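## Task

Pick up the cardboard tube on the desk and set it down on the floor of the tray on that desk, entirely within the tray's walls. At the end the tray must still lie flat and almost wholly on the desk, the robot must have released the tube and backed away, and the robot must not have toppled or be left leaning. It does not count if the tube stays in place only because the robot holds it.

## Robot and tools

ROBOT. A two-armed mobile robot on a differential-drive base with a vertical column and a tilting head. Folded, it is 0.73 m long, 0.62 m wide and 1.88 m tall; its front sits 0.40 m ahead of the column. Each arm has joints 1 to 6 and a parallel gripper whose fingers are 7 cm long. The hands cannot reach the floor: the lowest reach is about 0.47 m up, and the farthest about 1 m from the shoulder. Loose objects may occasionally get a brief nudge from outside.

FRAMES. Base frame: origin on the floor under the column, midway between the wheels; x forward, y to the left, z up. left_hand and right_hand are reported in it, at the point where the fingers meet (tips 8 mm further). The hand's z axis is the finger direction, its y axis the opening direction. The odometry frame is the base frame as it was when the scene began. Heading is positive to the left, within -3.142 to 3.142.

TOOL execute_actions. Argument actions: a list holding one action, or empty to just read state and images. An action may contain:
- base: exactly one of translate_m (relative straight drive in metres, forward positive, -3 to 3) or rotate_rad (relative turn in place, left/counter-clockwise positive, -3.2 to 3.2). No sideways motion. Both are offsets from where the base last measured itself.
- joints: a dictionary of absolute targets by name. head_tilt_rad -0.61 to 1.308 (0 about level, positive looks down). left_joint1_rad and right_joint1_rad -2.879 to 2.879; joint2 0 to 3.141; joint3 0 to 3.019; joint4 -1.692 to 1.57; joint5 -1.57 to 1.57 (positive swings the hand toward the robot's right); joint6 -2.094 to 2.094 (hand roll, clockwise from behind is positive); left_gripper_m and right_gripper_m 0 to 0.093, the fingertip gap in metres. Each arm is addressed by its own named keys, not one shared list.
- speeds: optional caps for this action only, translate_m 0.05 to 0.8 m/s, rotate_rad 0.1 to 1 rad/s (the maxima are the defaults). They do not slow arms.
All motions in an action start together. A very long base move is refused, so split big drives. Unknown keys or out-of-range numbers make the whole call refused. cameras: list of cam_head_left, cam_head_right, cam_left_wrist, cam_right_wrist, nav_camera, or all; omitted or null gives all, [] gives none.

ARM GEOMETRY. With left_joint1_rad at -1.57 (right arm: 1.57) and joints 5 and 6 at 0, the arm works in a vertical plane straight ahead, 0.23 m beside the column. Let a = j2 - 0.35, b = 1.05 + j2 - j3, c = b - j4 (c = 1.57 means fingers straight down). The hand point is then about 0.12 + 0.39 sin a + 0.38 cos b + 0.25 cos c ahead and 1.46 + 0.39 cos a - 0.38 sin b - 0.25 sin c up. Example: j2, j3, j4 = 0.93, 0.78, 0.14 gives 0.60 m ahead, 1.21 m up. Real hands sag lower and nearer the column by up to 5 cm (more under load). Light objects are easiest held fingers-down, 0.4 to 0.6 m ahead.

OTHER TOOLS. wait(seconds 0 to 10) returns state and images without new commands. zoom_image(camera, region [x0, y0, x1, y1] in pixels, at most 504 by 504) magnifies the latest full image. finished_scene(scene) ends the current scene irreversibly; pass its number, only once the object lies in the tray untouched and the robot is clear.

READING RESULTS. base_status and joint_status give each motion's outcome: done, off_target (stopped short, may still push), contact_stop (base wheel stalled on an obstacle), time_out, not_followed (a safety check withheld an arm's targets, often with a cause: line). If a stop is reported, your remaining calls in that reply are skipped. A joint or base left out of an action may still be pushing toward an earlier target. Joint moves under about 0.03 rad (0.08 for joints 2 and 3) may not happen despite done. To grip, command a gap smaller than the object; off_target is then expected, and a reported gap staying 0.002 m or more above target means something is held. Compare turned_by_wheels with turned_by_imu: a gap above about 4 % and at least 0.05 rad means a collision or slip. base_tilt is in degrees; a forward value dropping 0.5 or more during a move means leaning back. wheel_motors_off = 1 means the wheels are unpowered after overload. motor_effort lists the wheel motors in percent. Motor temperatures are per arm joint; MOTOR HOT warns from 85 °C, and at 100 °C that arm goes limp and drops its load.

WHAT TO AVOID. Don't let the desk top slide over the base housing into the column; if the base stalls or leans, first back off 0.05 m. Blocked arms keep pushing and heat up; ease them by sending their reported positions as targets. For not_followed, move each offending joint back at least 0.05 rad or move the other arm away. Never let the arms collide or press together, especially near the centre line. Approach contact in steps of about 0.05 rad per call. Lower the object gently into the tray instead of dropping it, don't knock or drag the tray off the desk, open the fingers carefully (they can catch tray walls), then lift and drive back before ending.

Each tool is called after "Call:" as name(argument=value, ...), one argument or row to a line, values as JSON.

## Session

I'll start by looking at the current state and the camera images.

Call:
execute_actions(
  actions=[],
)

Scene clock: 0.00 s.
Joint torques (N m, as the arm reports them, + toward a larger angle): no reading
Motor temperatures (°C, as the motors report them): left_arm=[30 28 29 28 29 30] | right_arm=[29 27 29 30 29 31]
base_odometry: x=+0.000 y=+0.000 heading=+0.000 (m, m, rad; odometry frame)
turned_by_wheels: +0.000 (rad since the last result)
turned_by_imu: +0.000 (rad since the last result)
base_tilt: forward=+0.0 right=+0.0 (deg)
base_status: not commanded
joint_positions: head_tilt_rad=+0.889 left_joint1_rad=-1.579 left_joint2_rad=+0.881 left_joint3_rad=+0.365 left_joint4_rad=-0.947 left_joint5_rad=+0.000 left_joint6_rad=+0.039 left_gripper_m=+0.094 right_joint1_rad=+1.569 right_joint2_rad=+0.865 right_joint3_rad=+0.399 right_joint4_rad=-0.974 right_joint5_rad=+0.039 right_joint6_rad=+0.039 right_gripper_m=+0.094
joint_status: not commanded
wheel_motors_off: 0
motor_effort: left_wheel=+0 right_wheel=+2 (%)
left_hand: x=+0.1247 y=+0.2231 z=+1.2602 quat_wxyz=(+0.452, -0.021, -0.892, +0.011) (m; base frame)
right_hand: x=+0.1421 y=-0.2325 z=+1.2595 quat_wxyz=(+0.441, -0.009, -0.897, +0.027) (m; base frame)
pictures: cam_head_left, cam_head_right, cam_left_wrist, cam_right_wrist, nav_camera
Images, in order (width x height): cam_head_left 896x504, cam_head_right 896x504, cam_left_wrist 504x504, cam_right_wrist 504x504, nav_camera 896x504.

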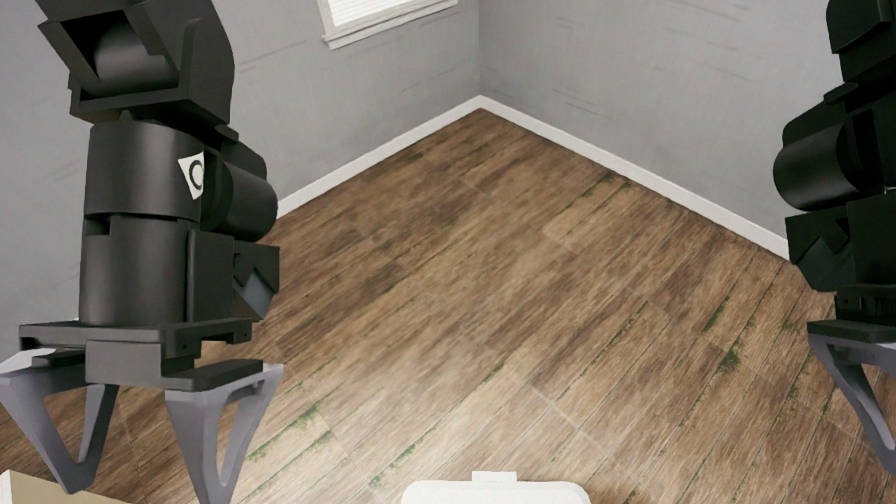

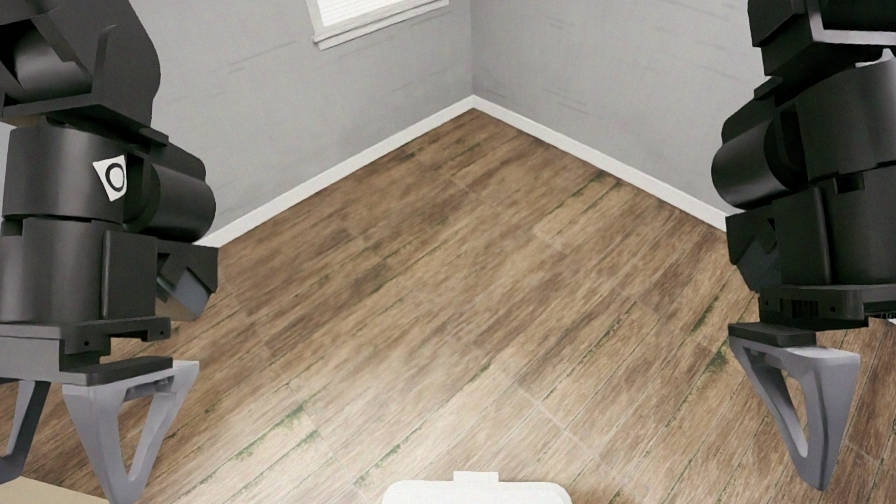

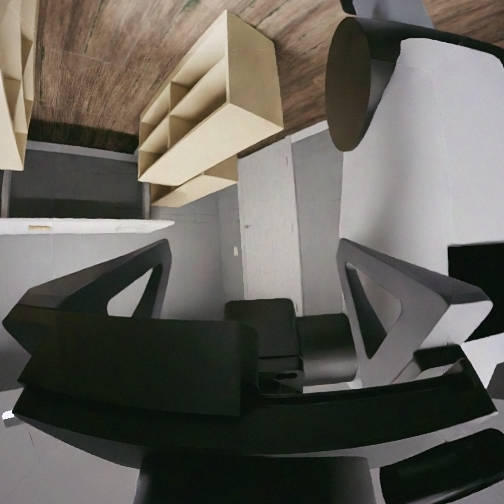

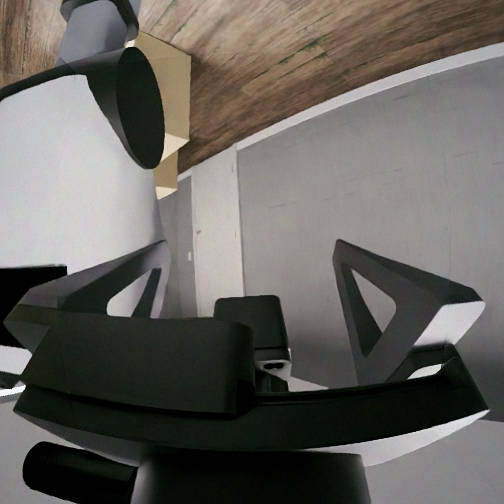

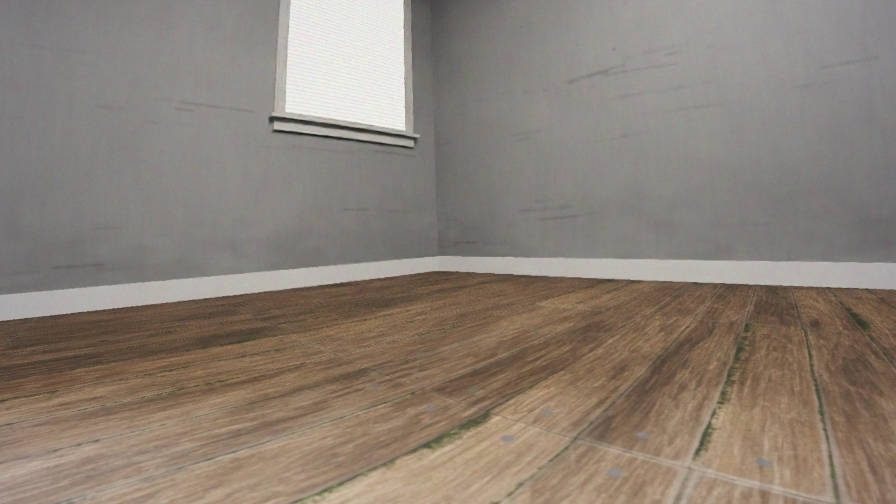

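Call:
execute_actions(
  actions=[
    {"base": {"rotate_rad": 2.2}, "joints": {"head_tilt_rad": 0.45}},
  ],
  cameras=["cam_head_left", "cam_head_right", "nav_camera"],
)

Scene clock: 19.63 s.
Joint torques (N m, as the arm reports them, + toward a larger angle): left_arm=[-0.59 -7.9  -1.01 -1.24 -0.07  0.04] | right_arm=[ 1.8  -4.75 -0.9  -1.32  0.01  0.01]
Motor temperatures (°C, as the motors report them): left_arm=[30 28 29 28 29 30] | right_arm=[29 28 29 30 29 31]
base_odometry: x=+0.000 y=+0.000 heading=+2.199 (m, m, rad; odometry frame)
turned_by_wheels: +2.199 (rad since the last result)
turned_by_imu: +2.197 (rad since the last result)
base_tilt: forward=+0.0 right=+0.0 (deg)
base_status: done
joint_positions: head_tilt_rad=+0.469 left_joint1_rad=-1.579 left_joint2_rad=+0.881 left_joint3_rad=+0.365 left_joint4_rad=-0.947 left_joint5_rad=+0.000 left_joint6_rad=+0.039 left_gripper_m=+0.094 right_joint1_rad=+1.569 right_joint2_rad=+0.865 right_joint3_rad=+0.399 right_joint4_rad=-0.974 right_joint5_rad=+0.039 right_joint6_rad=+0.039 right_gripper_m=+0.094
joint_status: all done
wheel_motors_off: 0
motor_effort: left_wheel=-5(44) right_wheel=+5(38) (%)
left_hand: x=+0.1247 y=+0.2231 z=+1.2602 quat_wxyz=(+0.452, -0.021, -0.892, +0.011) (m; base frame)
right_hand: x=+0.1421 y=-0.2325 z=+1.2595 quat_wxyz=(+0.441, -0.009, -0.897, +0.027) (m; base frame)
pictures: cam_head_left, cam_head_right, nav_camera
camera_calibration (this result's frames):
cam_head_left: T_world_to_cam=[[0.0668488, -0.996246, -0.0549965, 0.107924], [-0.434441, 0.0205578, -0.900466, 1.40568], [0.898216, 0.0840878, -0.431436, 0.536759], [0, 0, 0, 1]] pos_world=[0.121345, 0.0334868, 1.50328]
cam_head_right: T_world_to_cam=[[0.0652341, -0.996837, -0.0453863, 0.0425083], [-0.434014, 0.0126122, -0.900818, 1.4068], [0.898541, 0.0784623, -0.431818, 0.533957], [0, 0, 0, 1]] pos_world=[0.128014, -0.0172644, 1.49977]
Images, in order (width x height): cam_head_left 896x504, cam_head_right 896x504, nav_camera 896x504.

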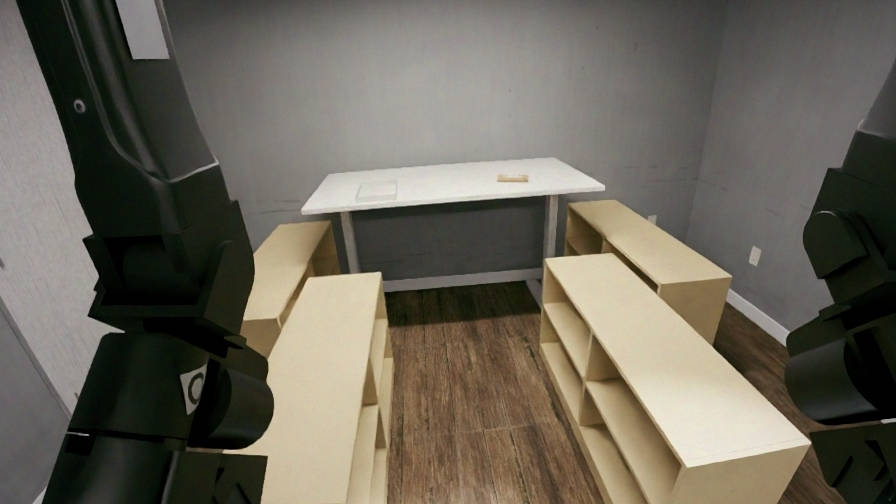

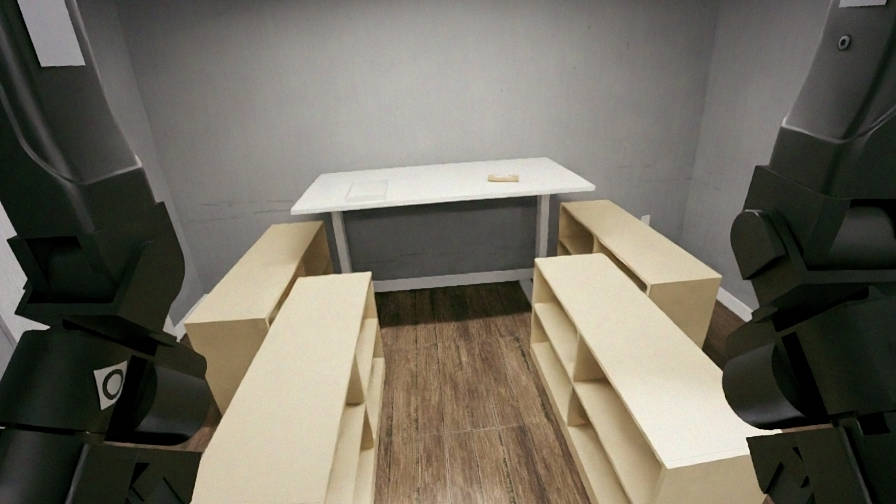

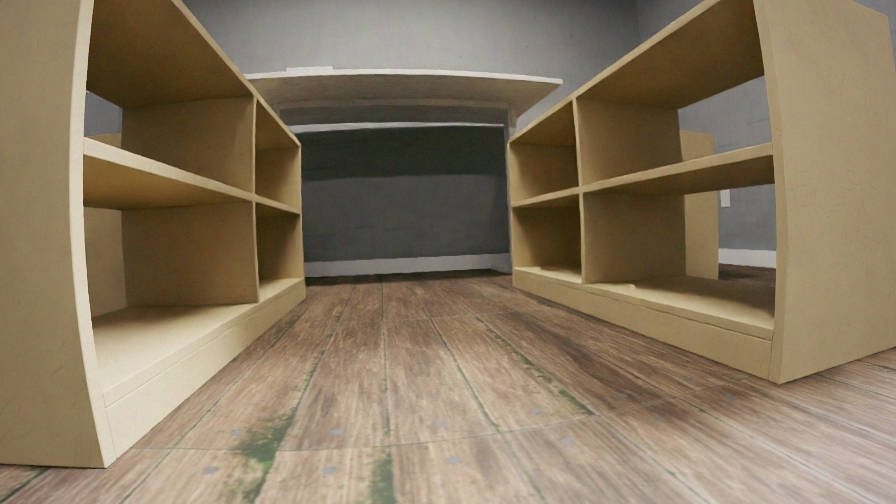

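Call:
zoom_image(
  camera="cam_head_left",
  region=[290, 140, 620, 330],
)

Call:
zoom_image(
  camera="cam_head_left",
  region=[330, 250, 700, 504],
)

Call:
zoom_image(
  camera="nav_camera",
  region=[270, 230, 550, 330],
)

Region (290, 140, 620, 330) of cam_head_left's 896x504 image, scaled by 1.527, with more detail than that image has; it fills the top 290 rows of this view, and the rest is white.

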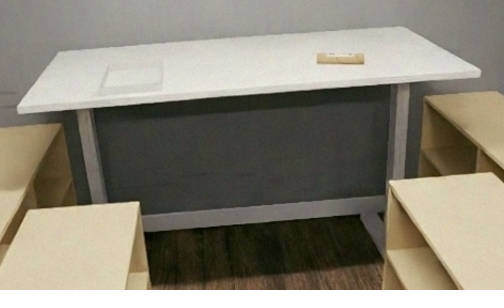

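Region (330, 250, 700, 504) of cam_head_left's 896x504 image, scaled by 1.362, with more detail than that image has; it fills the top 346 rows of this view, and the rest is white.

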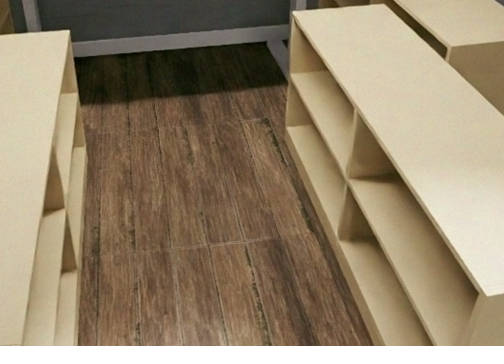

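Region (270, 230, 550, 330) of nav_camera's 896x504 image, scaled by 1.800, with more detail than that image has; it fills the top 180 rows of this view, and the rest is white.

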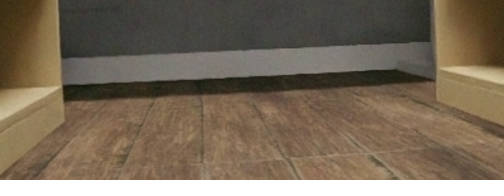

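Call:
execute_actions(
  actions=[
    {"base": {"translate_m": 0.95}, "joints": {"head_tilt_rad": 0.75}},
  ],
  cameras=["cam_head_left", "cam_head_right", "nav_camera"],
)

Scene clock: 142.60 s.
Joint torques (N m, as the arm reports them, + toward a larger angle): left_arm=[-0.72 -7.68 -1.04 -1.21 -0.1   0.05] | right_arm=[ 1.71 -4.88 -0.85 -1.35 -0.03  0.01]
Motor temperatures (°C, as the motors report them): left_arm=[30 29 29 28 29 30] | right_arm=[29 28 29 30 29 31]
base_odometry: x=-0.559 y=+0.768 heading=+2.199 (m, m, rad; odometry frame)
turned_by_wheels: +0.000 (rad since the last result)
turned_by_imu: -0.003 (rad since the last result)
base_tilt: forward=+0.0 right=+0.0 (deg)
base_status: done
joint_positions: head_tilt_rad=+0.753 left_joint1_rad=-1.579 left_joint2_rad=+0.881 left_joint3_rad=+0.367 left_joint4_rad=-0.947 left_joint5_rad=+0.000 left_joint6_rad=+0.039 left_gripper_m=+0.094 right_joint1_rad=+1.569 right_joint2_rad=+0.865 right_joint3_rad=+0.401 right_joint4_rad=-0.974 right_joint5_rad=+0.039 right_joint6_rad=+0.039 right_gripper_m=+0.094
joint_status: all done
wheel_motors_off: 0
motor_effort: left_wheel=-1(55) right_wheel=-1(65) (%)
left_hand: x=+0.1257 y=+0.2231 z=+1.2598 quat_wxyz=(+0.451, -0.021, -0.892, +0.011) (m; base frame)
right_hand: x=+0.1431 y=-0.2325 z=+1.2591 quat_wxyz=(+0.440, -0.009, -0.897, +0.027) (m; base frame)
pictures: cam_head_left, cam_head_right, nav_camera
camera_calibration (this result's frames):
cam_head_left: T_world_to_cam=[[0.0487331, -0.996246, -0.0715434, 0.134313], [-0.669638, 0.0205578, -0.742403, 1.17402], [0.741087, 0.0840878, -0.666122, 0.906033], [0, 0, 0, 1]] pos_world=[0.108177, 0.0334868, 1.48474]
cam_head_right: T_world_to_cam=[[0.0498796, -0.996837, -0.0618663, 0.0686552], [-0.669327, 0.0126122, -0.742861, 1.17531], [0.741292, 0.0784623, -0.666581, 0.903353], [0, 0, 0, 1]] pos_world=[0.113592, -0.0172644, 1.4795]
Images, in order (width x height): cam_head_left 896x504, cam_head_right 896x504, nav_camera 896x504.

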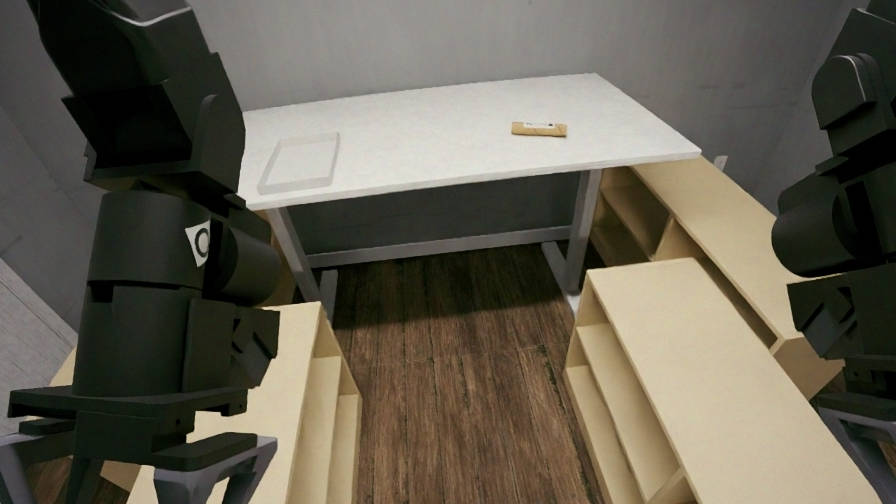

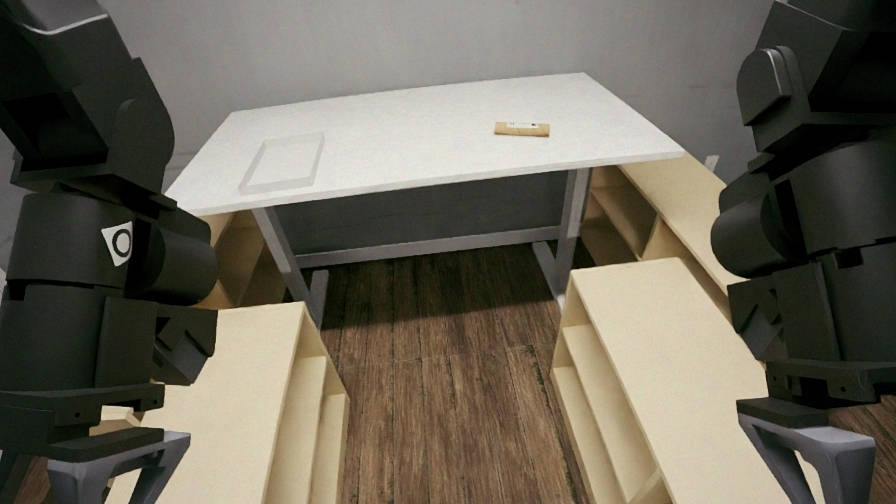

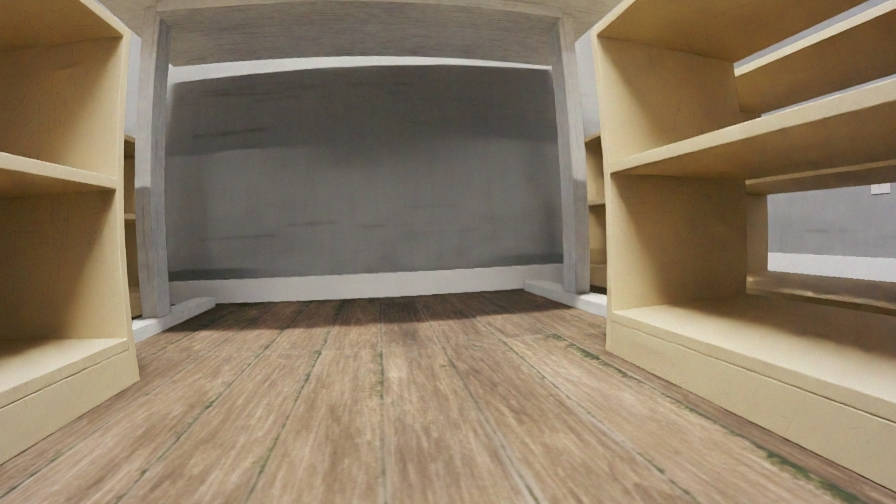

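Call:
zoom_image(
  camera="cam_head_left",
  region=[480, 90, 720, 200],
)

Call:
zoom_image(
  camera="cam_head_left",
  region=[235, 100, 435, 220],
)

Call:
zoom_image(
  camera="cam_head_right",
  region=[465, 90, 705, 200],
)

Call:
zoom_image(
  camera="cam_head_right",
  region=[215, 100, 415, 220],
)

Region (480, 90, 720, 200) of cam_head_left's 896x504 image, scaled by 2.100, with more detail than that image has; it fills the top 231 rows of this view, and the rest is white.

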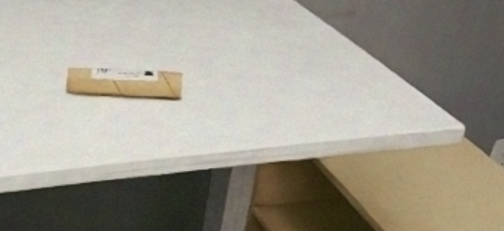

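Region (235, 100, 435, 220) of cam_head_left's 896x504 image, scaled by 2.520, with more detail than that image has; it fills the top 302 rows of this view, and the rest is white.

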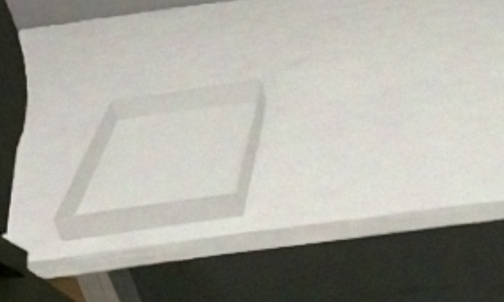

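Region (465, 90, 705, 200) of cam_head_right's 896x504 image, scaled by 2.100, with more detail than that image has; it fills the top 231 rows of this view, and the rest is white.

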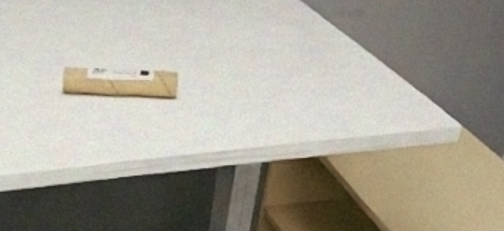

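Region (215, 100, 415, 220) of cam_head_right's 896x504 image, scaled by 2.520, with more detail than that image has; it fills the top 302 rows of this view, and the rest is white.

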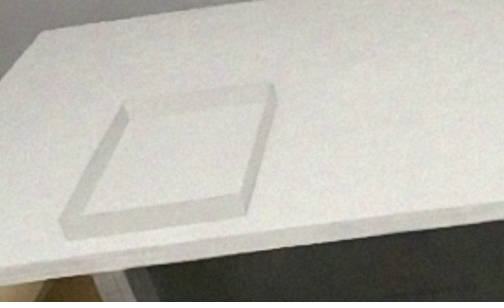

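Call:
execute_actions(
  actions=[
    {"base": {"rotate_rad": 0.115}},
  ],
  cameras=["nav_camera"],
)

Scene clock: 263.73 s.
Joint torques (N m, as the arm reports them, + toward a larger angle): left_arm=[-0.68 -7.73 -1.24 -1.13 -0.08  0.05] | right_arm=[ 1.77 -4.9  -0.95 -1.36 -0.03  0.03]
Motor temperatures (°C, as the motors report them): left_arm=[30 29 29 28 29 30] | right_arm=[29 29 29 30 29 31]
base_odometry: x=-0.559 y=+0.769 heading=+2.312 (m, m, rad; odometry frame)
turned_by_wheels: +0.113 (rad since the last result)
turned_by_imu: +0.109 (rad since the last result)
base_tilt: forward=+0.0 right=+0.0 (deg)
base_status: done
joint_positions: head_tilt_rad=+0.753 left_joint1_rad=-1.579 left_joint2_rad=+0.881 left_joint3_rad=+0.367 left_joint4_rad=-0.947 left_joint5_rad=+0.000 left_joint6_rad=+0.039 left_gripper_m=+0.094 right_joint1_rad=+1.569 right_joint2_rad=+0.865 right_joint3_rad=+0.401 right_joint4_rad=-0.974 right_joint5_rad=+0.039 right_joint6_rad=+0.039 right_gripper_m=+0.094
joint_status: not commanded
wheel_motors_off: 0
motor_effort: left_wheel=+2(51) right_wheel=+0(48) (%)
left_hand: x=+0.1257 y=+0.2231 z=+1.2598 quat_wxyz=(+0.451, -0.021, -0.892, +0.011) (m; base frame)
right_hand: x=+0.1431 y=-0.2325 z=+1.2591 quat_wxyz=(+0.440, -0.009, -0.897, +0.027) (m; base frame)
pictures: nav_camera
Images, in order (width x height): nav_camera 896x504.

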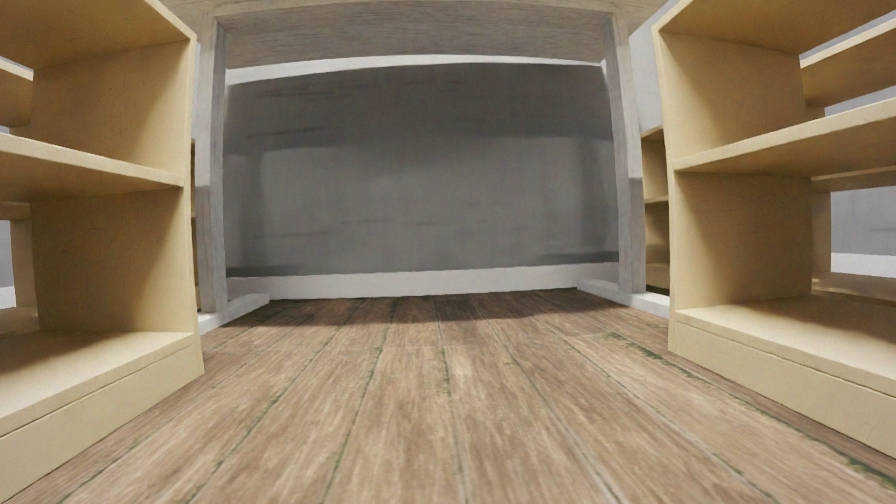

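Call:
execute_actions(
  actions=[
    {"base": {"translate_m": 0.8}, "joints": {"head_tilt_rad": 1.0, "left_joint2_rad": 1.17, "left_joint3_rad": 0.99, "left_joint4_rad": -0.27, "left_joint6_rad": 1.5}},
  ],
)

Scene clock: 272.37 s.
Joint torques (N m, as the arm reports them, + toward a larger angle): left_arm=[ -0.92 -17.83   3.23   0.66   0.03   0.14] | right_arm=[ 1.64 -4.97 -0.87 -1.28 -0.01  0.05]
Motor temperatures (°C, as the motors report them): left_arm=[30 29 29 28 29 30] | right_arm=[29 29 29 30 29 31]
base_odometry: x=-1.099 y=+1.359 heading=+2.312 (m, m, rad; odometry frame)
turned_by_wheels: +0.000 (rad since the last result)
turned_by_imu: -0.003 (rad since the last result)
base_tilt: forward=+0.1 right=+0.0 (deg)
base_status: done
joint_positions: head_tilt_rad=+1.001 left_joint1_rad=-1.579 left_joint2_rad=+1.170 left_joint3_rad=+0.989 left_joint4_rad=-0.277 left_joint5_rad=+0.000 left_joint6_rad=+1.491 left_gripper_m=+0.094 right_joint1_rad=+1.569 right_joint2_rad=+0.864 right_joint3_rad=+0.401 right_joint4_rad=-0.974 right_joint5_rad=+0.039 right_joint6_rad=+0.039 right_gripper_m=+0.094
joint_status: all done
wheel_motors_off: 0
motor_effort: left_wheel=-1(67) right_wheel=-1(43) (%)
left_hand: x=+0.5508 y=+0.2205 z=+1.1126 quat_wxyz=(-0.027, -0.679, -0.733, -0.020) (m; base frame)
right_hand: x=+0.1430 y=-0.2325 z=+1.2592 quat_wxyz=(+0.440, -0.009, -0.897, +0.027) (m; base frame)
pictures: cam_head_left, cam_head_right, cam_left_wrist, cam_right_wrist, nav_camera
camera_calibration (this result's frames):
cam_head_left: T_world_to_cam=[[0.0296981, -0.996246, -0.0813105, 0.150306], [-0.831265, 0.0205578, -0.555495, 0.894268], [0.555082, 0.0840878, -0.827535, 1.16391], [0, 0, 0, 1]] pos_world=[0.0928463, 0.0334868, 1.47216]
cam_head_right: T_world_to_cam=[[0.033183, -0.996837, -0.0722101, 0.0854194], [-0.831076, 0.0126122, -0.556016, 0.895654], [0.555168, 0.0784623, -0.828029, 1.16129], [0, 0, 0, 1]] pos_world=[0.0968108, -0.0172644, 1.46575]
cam_left_wrist: T_world_to_cam=[[-0.995598, -0.0550033, -0.0758875, 0.650063], [-0.0890884, 0.806881, 0.583957, -0.771412], [0.0291126, 0.588147, -0.80823, 0.879855], [0, 0, 0, 1]] pos_world=[0.552863, 0.140709, 1.21093]
cam_right_wrist: T_world_to_cam=[[0.0138806, -0.998741, 0.0482059, -0.292086], [-0.0386364, 0.0476389, 0.998117, -1.23921], [-0.999157, -0.015717, -0.0379265, 0.310737], [0, 0, 0, 1]] pos_world=[0.266651, -0.2278, 1.26274]
Images, in order (width x height): cam_head_left 896x504, cam_head_right 896x504, cam_left_wrist 504x504, cam_right_wrist 504x504, nav_camera 896x504.

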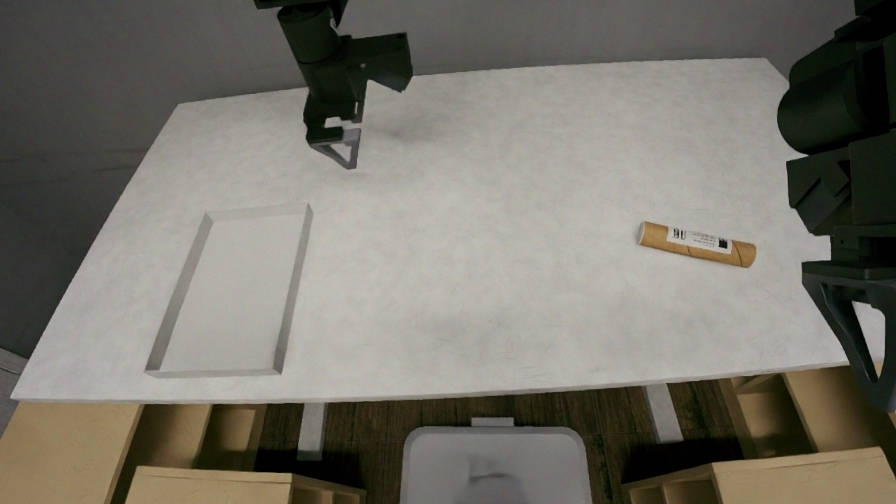

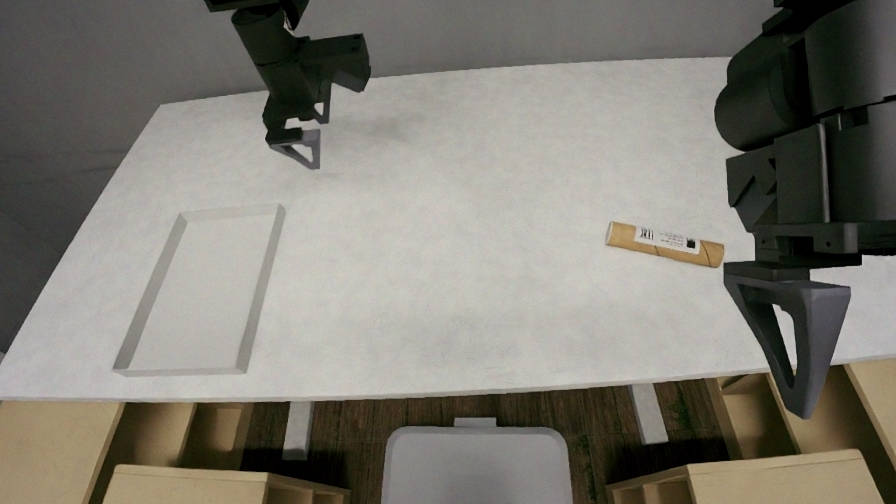

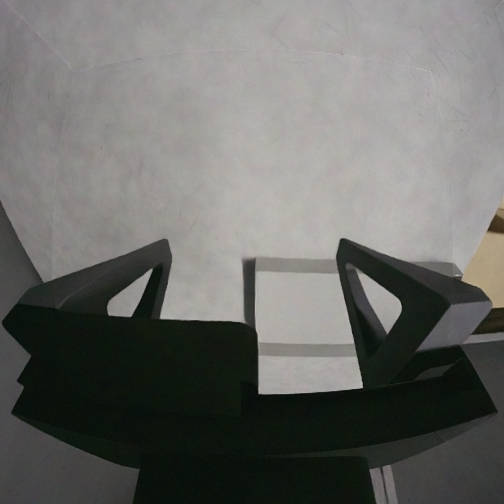

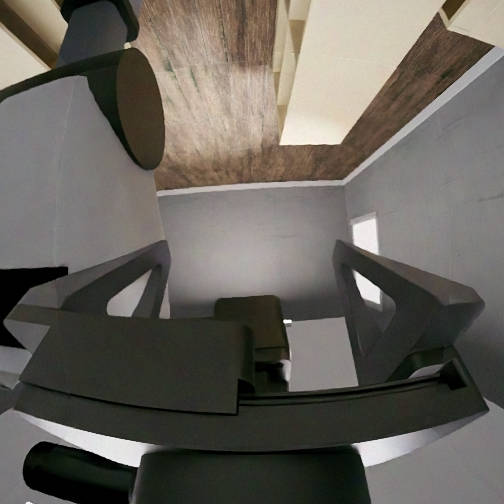

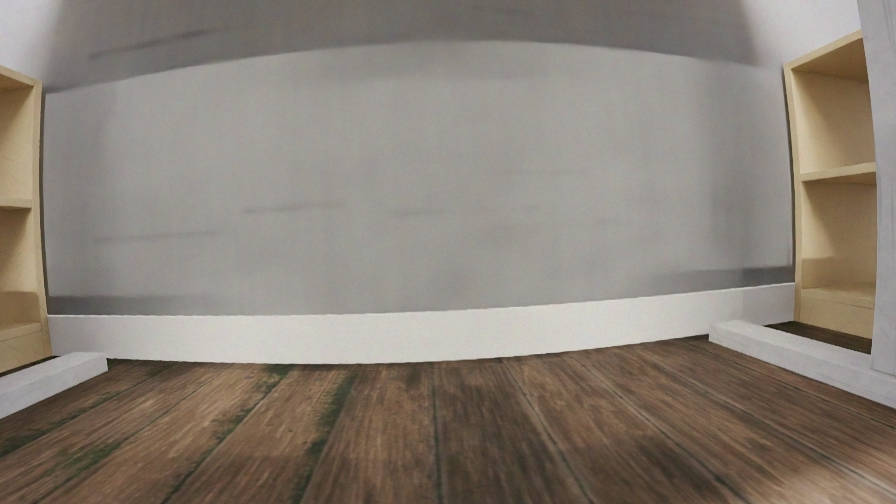

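Call:
zoom_image(
  camera="cam_head_left",
  region=[620, 200, 780, 290],
)

Call:
zoom_image(
  camera="cam_head_right",
  region=[588, 200, 748, 290],
)

Call:
zoom_image(
  camera="cam_head_left",
  region=[130, 180, 350, 410],
)

Call:
zoom_image(
  camera="cam_head_right",
  region=[100, 180, 320, 410],
)

Call:
zoom_image(
  camera="cam_left_wrist",
  region=[220, 220, 504, 420],
)

Region (620, 200, 780, 290) of cam_head_left's 896x504 image, scaled by 3.150, with more detail than that image has; it fills the top 284 rows of this view, and the rest is white.

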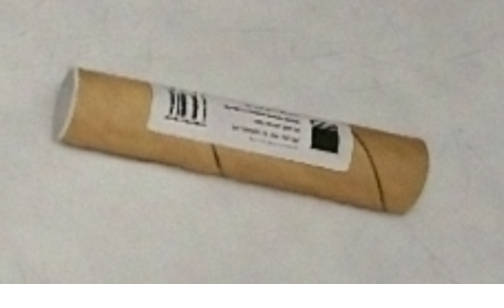

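Region (588, 200, 748, 290) of cam_head_right's 896x504 image, scaled by 3.150, with more detail than that image has; it fills the top 284 rows of this view, and the rest is white.

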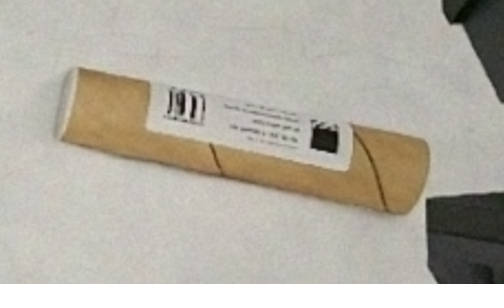

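Region (130, 180, 350, 410) of cam_head_left's 896x504 image, scaled by 2.191, with more detail than that image has; it fills the left 482 columns of this view, and the rest is white.

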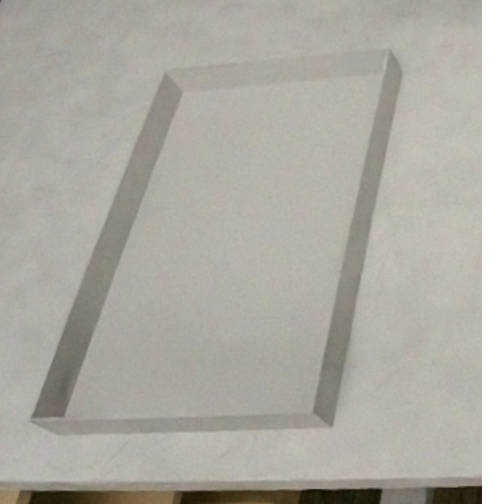

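Region (100, 180, 320, 410) of cam_head_right's 896x504 image, scaled by 2.191, with more detail than that image has; it fills the left 482 columns of this view, and the rest is white.

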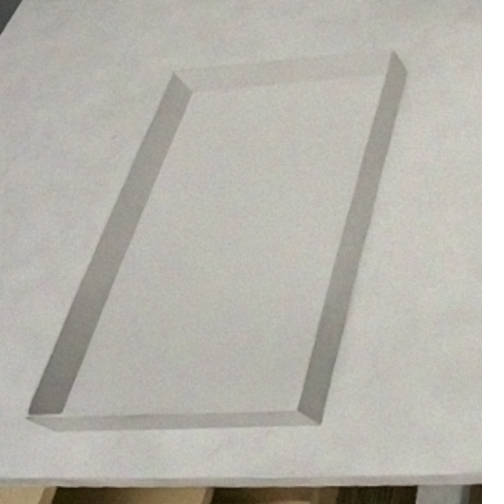

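Region (220, 220, 504, 420) of cam_left_wrist's 504x504 image, scaled by 1.775, with more detail than that image has; it fills the top 355 rows of this view, and the rest is white.

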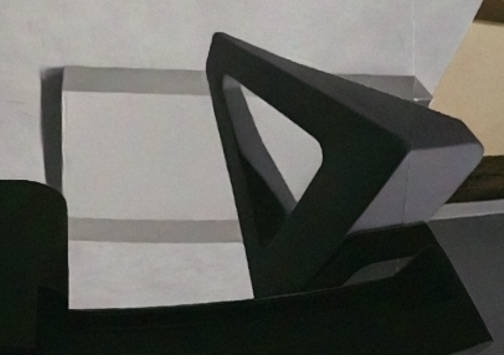

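Call:
execute_actions(
  actions=[
    {"base": {"rotate_rad": -0.35}, "joints": {"left_joint1_rad": -2.062, "left_joint2_rad": 1.6, "left_joint3_rad": 1.235, "left_joint4_rad": -0.07, "left_joint5_rad": 0.0, "left_joint6_rad": 1.272}},
  ],
  cameras=["cam_head_left", "cam_head_right", "cam_left_wrist"],
)

Scene clock: 358.03 s.
Joint torques (N m, as the arm reports them, + toward a larger angle): left_arm=[ -5.49 -19.88   2.65   0.48   0.31  -0.03] | right_arm=[ 1.44 -4.48 -0.93 -1.37 -0.03  0.01]
Motor temperatures (°C, as the motors report them): left_arm=[30 32 30 28 29 30] | right_arm=[29 29 29 30 29 31]
base_odometry: x=-1.099 y=+1.359 heading=+1.964 (m, m, rad; odometry frame)
turned_by_wheels: -0.349 (rad since the last result)
turned_by_imu: -0.348 (rad since the last result)
base_tilt: forward=+0.1 right=+0.0 (deg)
base_status: done
joint_positions: head_tilt_rad=+1.001 left_joint1_rad=-2.081 left_joint2_rad=+1.619 left_joint3_rad=+1.226 left_joint4_rad=-0.068 left_joint5_rad=+0.001 left_joint6_rad=+1.278 left_gripper_m=+0.094 right_joint1_rad=+1.569 right_joint2_rad=+0.864 right_joint3_rad=+0.400 right_joint4_rad=-0.974 right_joint5_rad=+0.039 right_joint6_rad=+0.039 right_gripper_m=+0.094
joint_status: all done
wheel_motors_off: 0
motor_effort: left_wheel=+3(43) right_wheel=-4(61) (%)
left_hand: x=+0.5127 y=-0.1083 z=+1.0203 quat_wxyz=(-0.157, -0.673, -0.705, +0.161) (m; base frame)
right_hand: x=+0.1428 y=-0.2325 z=+1.2593 quat_wxyz=(+0.440, -0.009, -0.897, +0.027) (m; base frame)
pictures: cam_head_left, cam_head_right, cam_left_wrist
camera_calibration (this result's frames):
cam_head_left: T_world_to_cam=[[0.0296981, -0.996246, -0.0813105, 0.150306], [-0.831265, 0.0205578, -0.555495, 0.894268], [0.555082, 0.0840878, -0.827535, 1.16391], [0, 0, 0, 1]] pos_world=[0.0928463, 0.0334868, 1.47216]
cam_head_right: T_world_to_cam=[[0.033183, -0.996837, -0.0722101, 0.0854194], [-0.831076, 0.0126122, -0.556016, 0.895654], [0.555168, 0.0784623, -0.828029, 1.16129], [0, 0, 0, 1]] pos_world=[0.0968108, -0.0172644, 1.46575]
cam_left_wrist: T_world_to_cam=[[-0.999578, -0.0289933, -0.00200033, 0.516466], [-0.0288749, 0.982977, 0.181444, -0.0567291], [-0.00329438, 0.181425, -0.983399, 1.15093], [0, 0, 0, 1]] pos_world=[0.518401, -0.138071, 1.14315]
Images, in order (width x height): cam_head_left 896x504, cam_head_right 896x504, cam_left_wrist 504x504.

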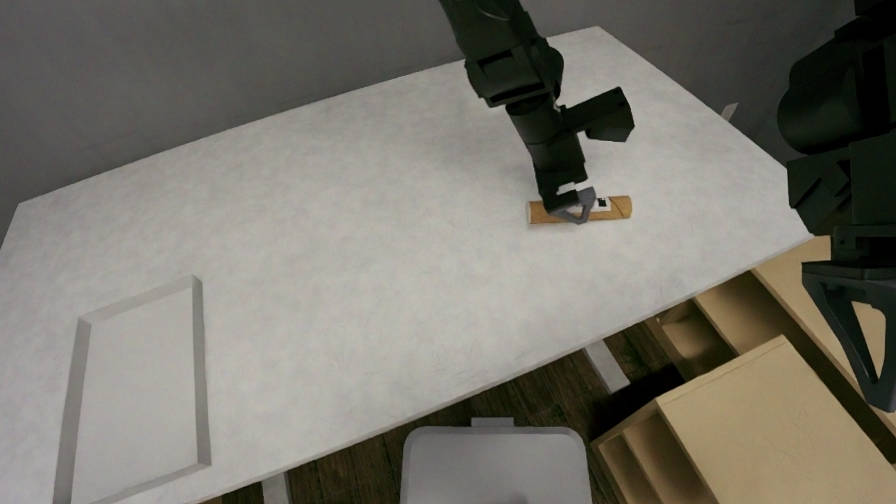

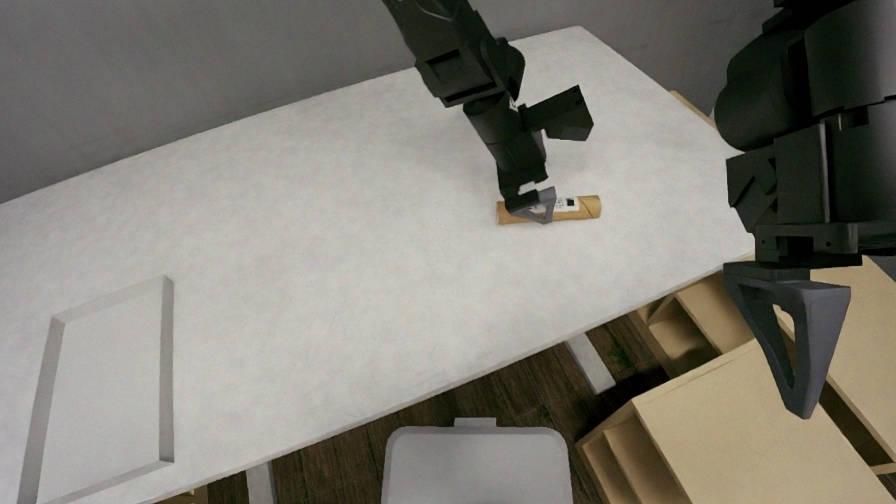

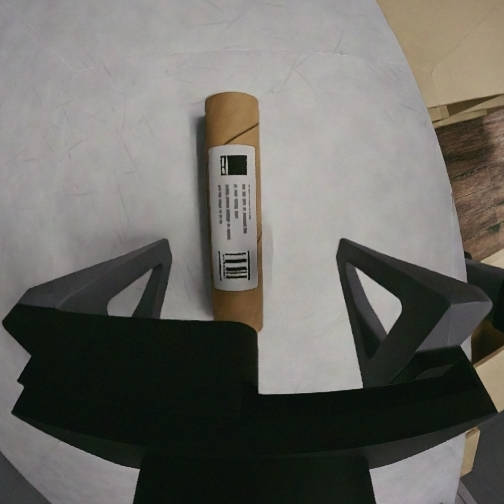

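Call:
execute_actions(
  actions=[
    {"joints": {"left_joint2_rad": 1.79, "left_joint3_rad": 1.44, "left_joint4_rad": -0.06}},
  ],
  cameras=["cam_head_left", "cam_head_right", "cam_left_wrist"],
)

Scene clock: 396.83 s.
Joint torques (N m, as the arm reports them, + toward a larger angle): left_arm=[ -6.5  -19.5    2.45   0.96   0.27  -0.05] | right_arm=[ 1.49 -4.82 -0.96 -1.31 -0.01  0.01]
Motor temperatures (°C, as the motors report them): left_arm=[30 33 29 28 29 30] | right_arm=[29 29 29 30 29 31]
base_odometry: x=-1.099 y=+1.359 heading=+1.964 (m, m, rad; odometry frame)
turned_by_wheels: +0.000 (rad since the last result)
turned_by_imu: -0.001 (rad since the last result)
base_tilt: forward=+0.0 right=+0.0 (deg)
base_status: not commanded
joint_positions: head_tilt_rad=+1.001 left_joint1_rad=-2.081 left_joint2_rad=+1.791 left_joint3_rad=+1.437 left_joint4_rad=-0.068 left_joint5_rad=+0.001 left_joint6_rad=+1.277 left_gripper_m=+0.094 right_joint1_rad=+1.569 right_joint2_rad=+0.864 right_joint3_rad=+0.400 right_joint4_rad=-0.974 right_joint5_rad=+0.039 right_joint6_rad=+0.039 right_gripper_m=+0.094
joint_status: all done
wheel_motors_off: 0
motor_effort: left_wheel=+4(5) right_wheel=-7(6) (%)
left_hand: x=+0.5464 y=-0.1435 z=+0.9667 quat_wxyz=(-0.173, -0.668, -0.707, +0.152) (m; base frame)
right_hand: x=+0.1428 y=-0.2325 z=+1.2593 quat_wxyz=(+0.440, -0.009, -0.897, +0.027) (m; base frame)
pictures: cam_head_left, cam_head_right, cam_left_wrist
camera_calibration (this result's frames):
cam_head_left: T_world_to_cam=[[0.0296981, -0.996246, -0.0813105, 0.150306], [-0.831265, 0.0205578, -0.555496, 0.894269], [0.555082, 0.0840878, -0.827534, 1.16391], [0, 0, 0, 1]] pos_world=[0.0928463, 0.0334868, 1.47216]
cam_head_right: T_world_to_cam=[[0.033183, -0.996837, -0.0722101, 0.0854194], [-0.831076, 0.0126122, -0.556016, 0.895654], [0.555168, 0.0784623, -0.828029, 1.16129], [0, 0, 0, 1]] pos_world=[0.0968108, -0.0172644, 1.46575]
cam_left_wrist: T_world_to_cam=[[-0.998293, -0.0462631, -0.035643, 0.578418], [-0.0516907, 0.983986, 0.170586, 0.0116627], [0.0271804, 0.172138, -0.984698, 1.088], [0, 0, 0, 1]] pos_world=[0.548462, -0.172003, 1.08998]
Images, in order (width x height): cam_head_left 896x504, cam_head_right 896x504, cam_left_wrist 504x504.

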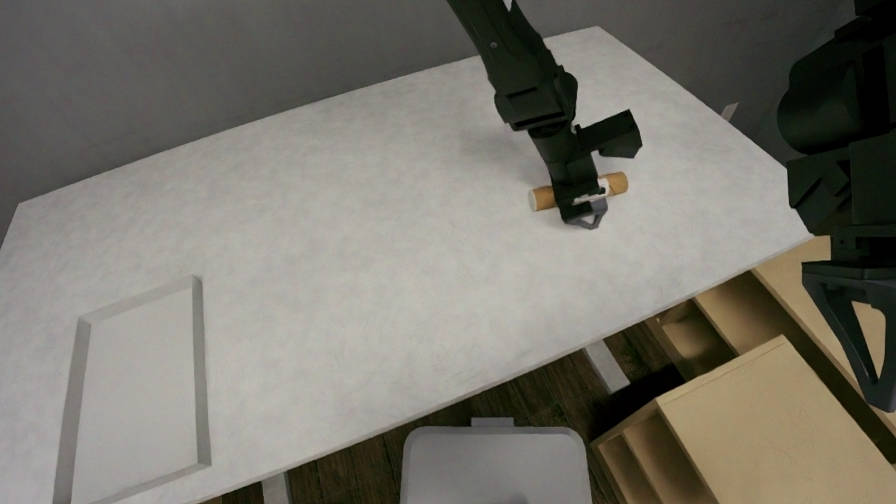

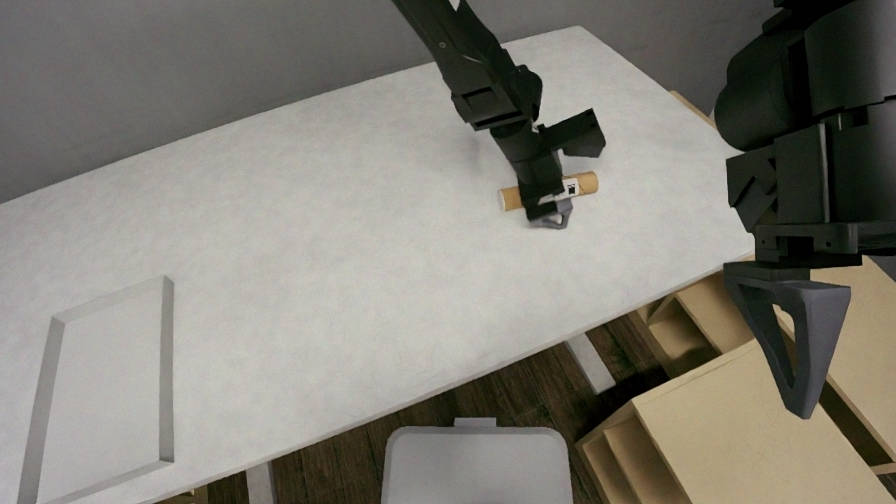

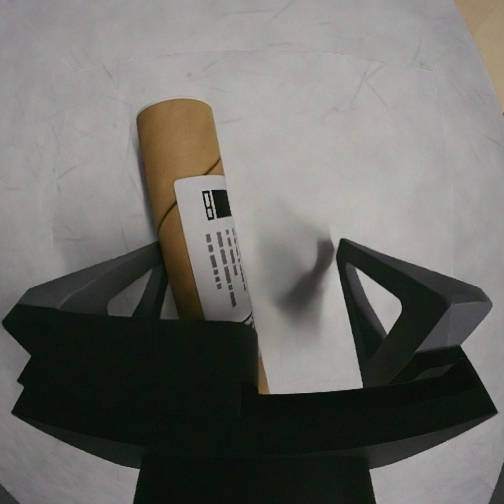

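Call:
zoom_image(
  camera="cam_left_wrist",
  region=[100, 80, 400, 380],
)

Call:
zoom_image(
  camera="cam_head_left",
  region=[500, 130, 680, 260],
)

Region (100, 80, 400, 380) of cam_left_wrist's 504x504 image, scaled by 1.680, with more detail than that image has.

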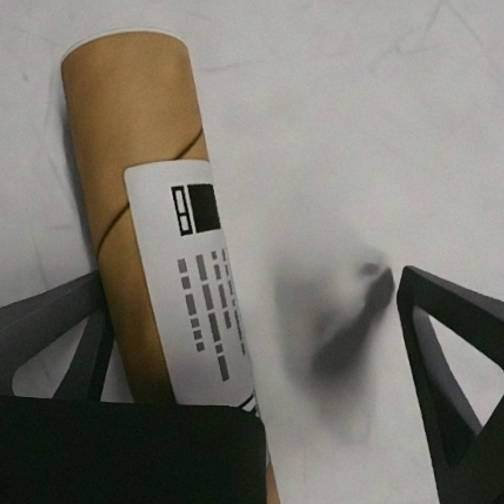

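Region (500, 130, 680, 260) of cam_head_left's 896x504 image, scaled by 2.800, with more detail than that image has.

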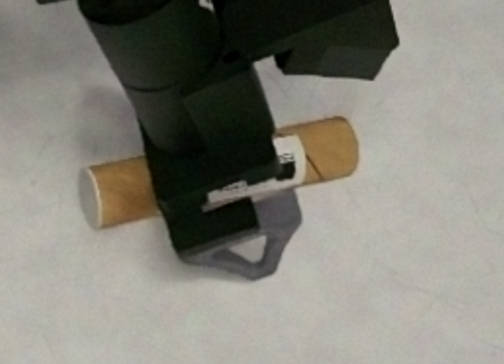

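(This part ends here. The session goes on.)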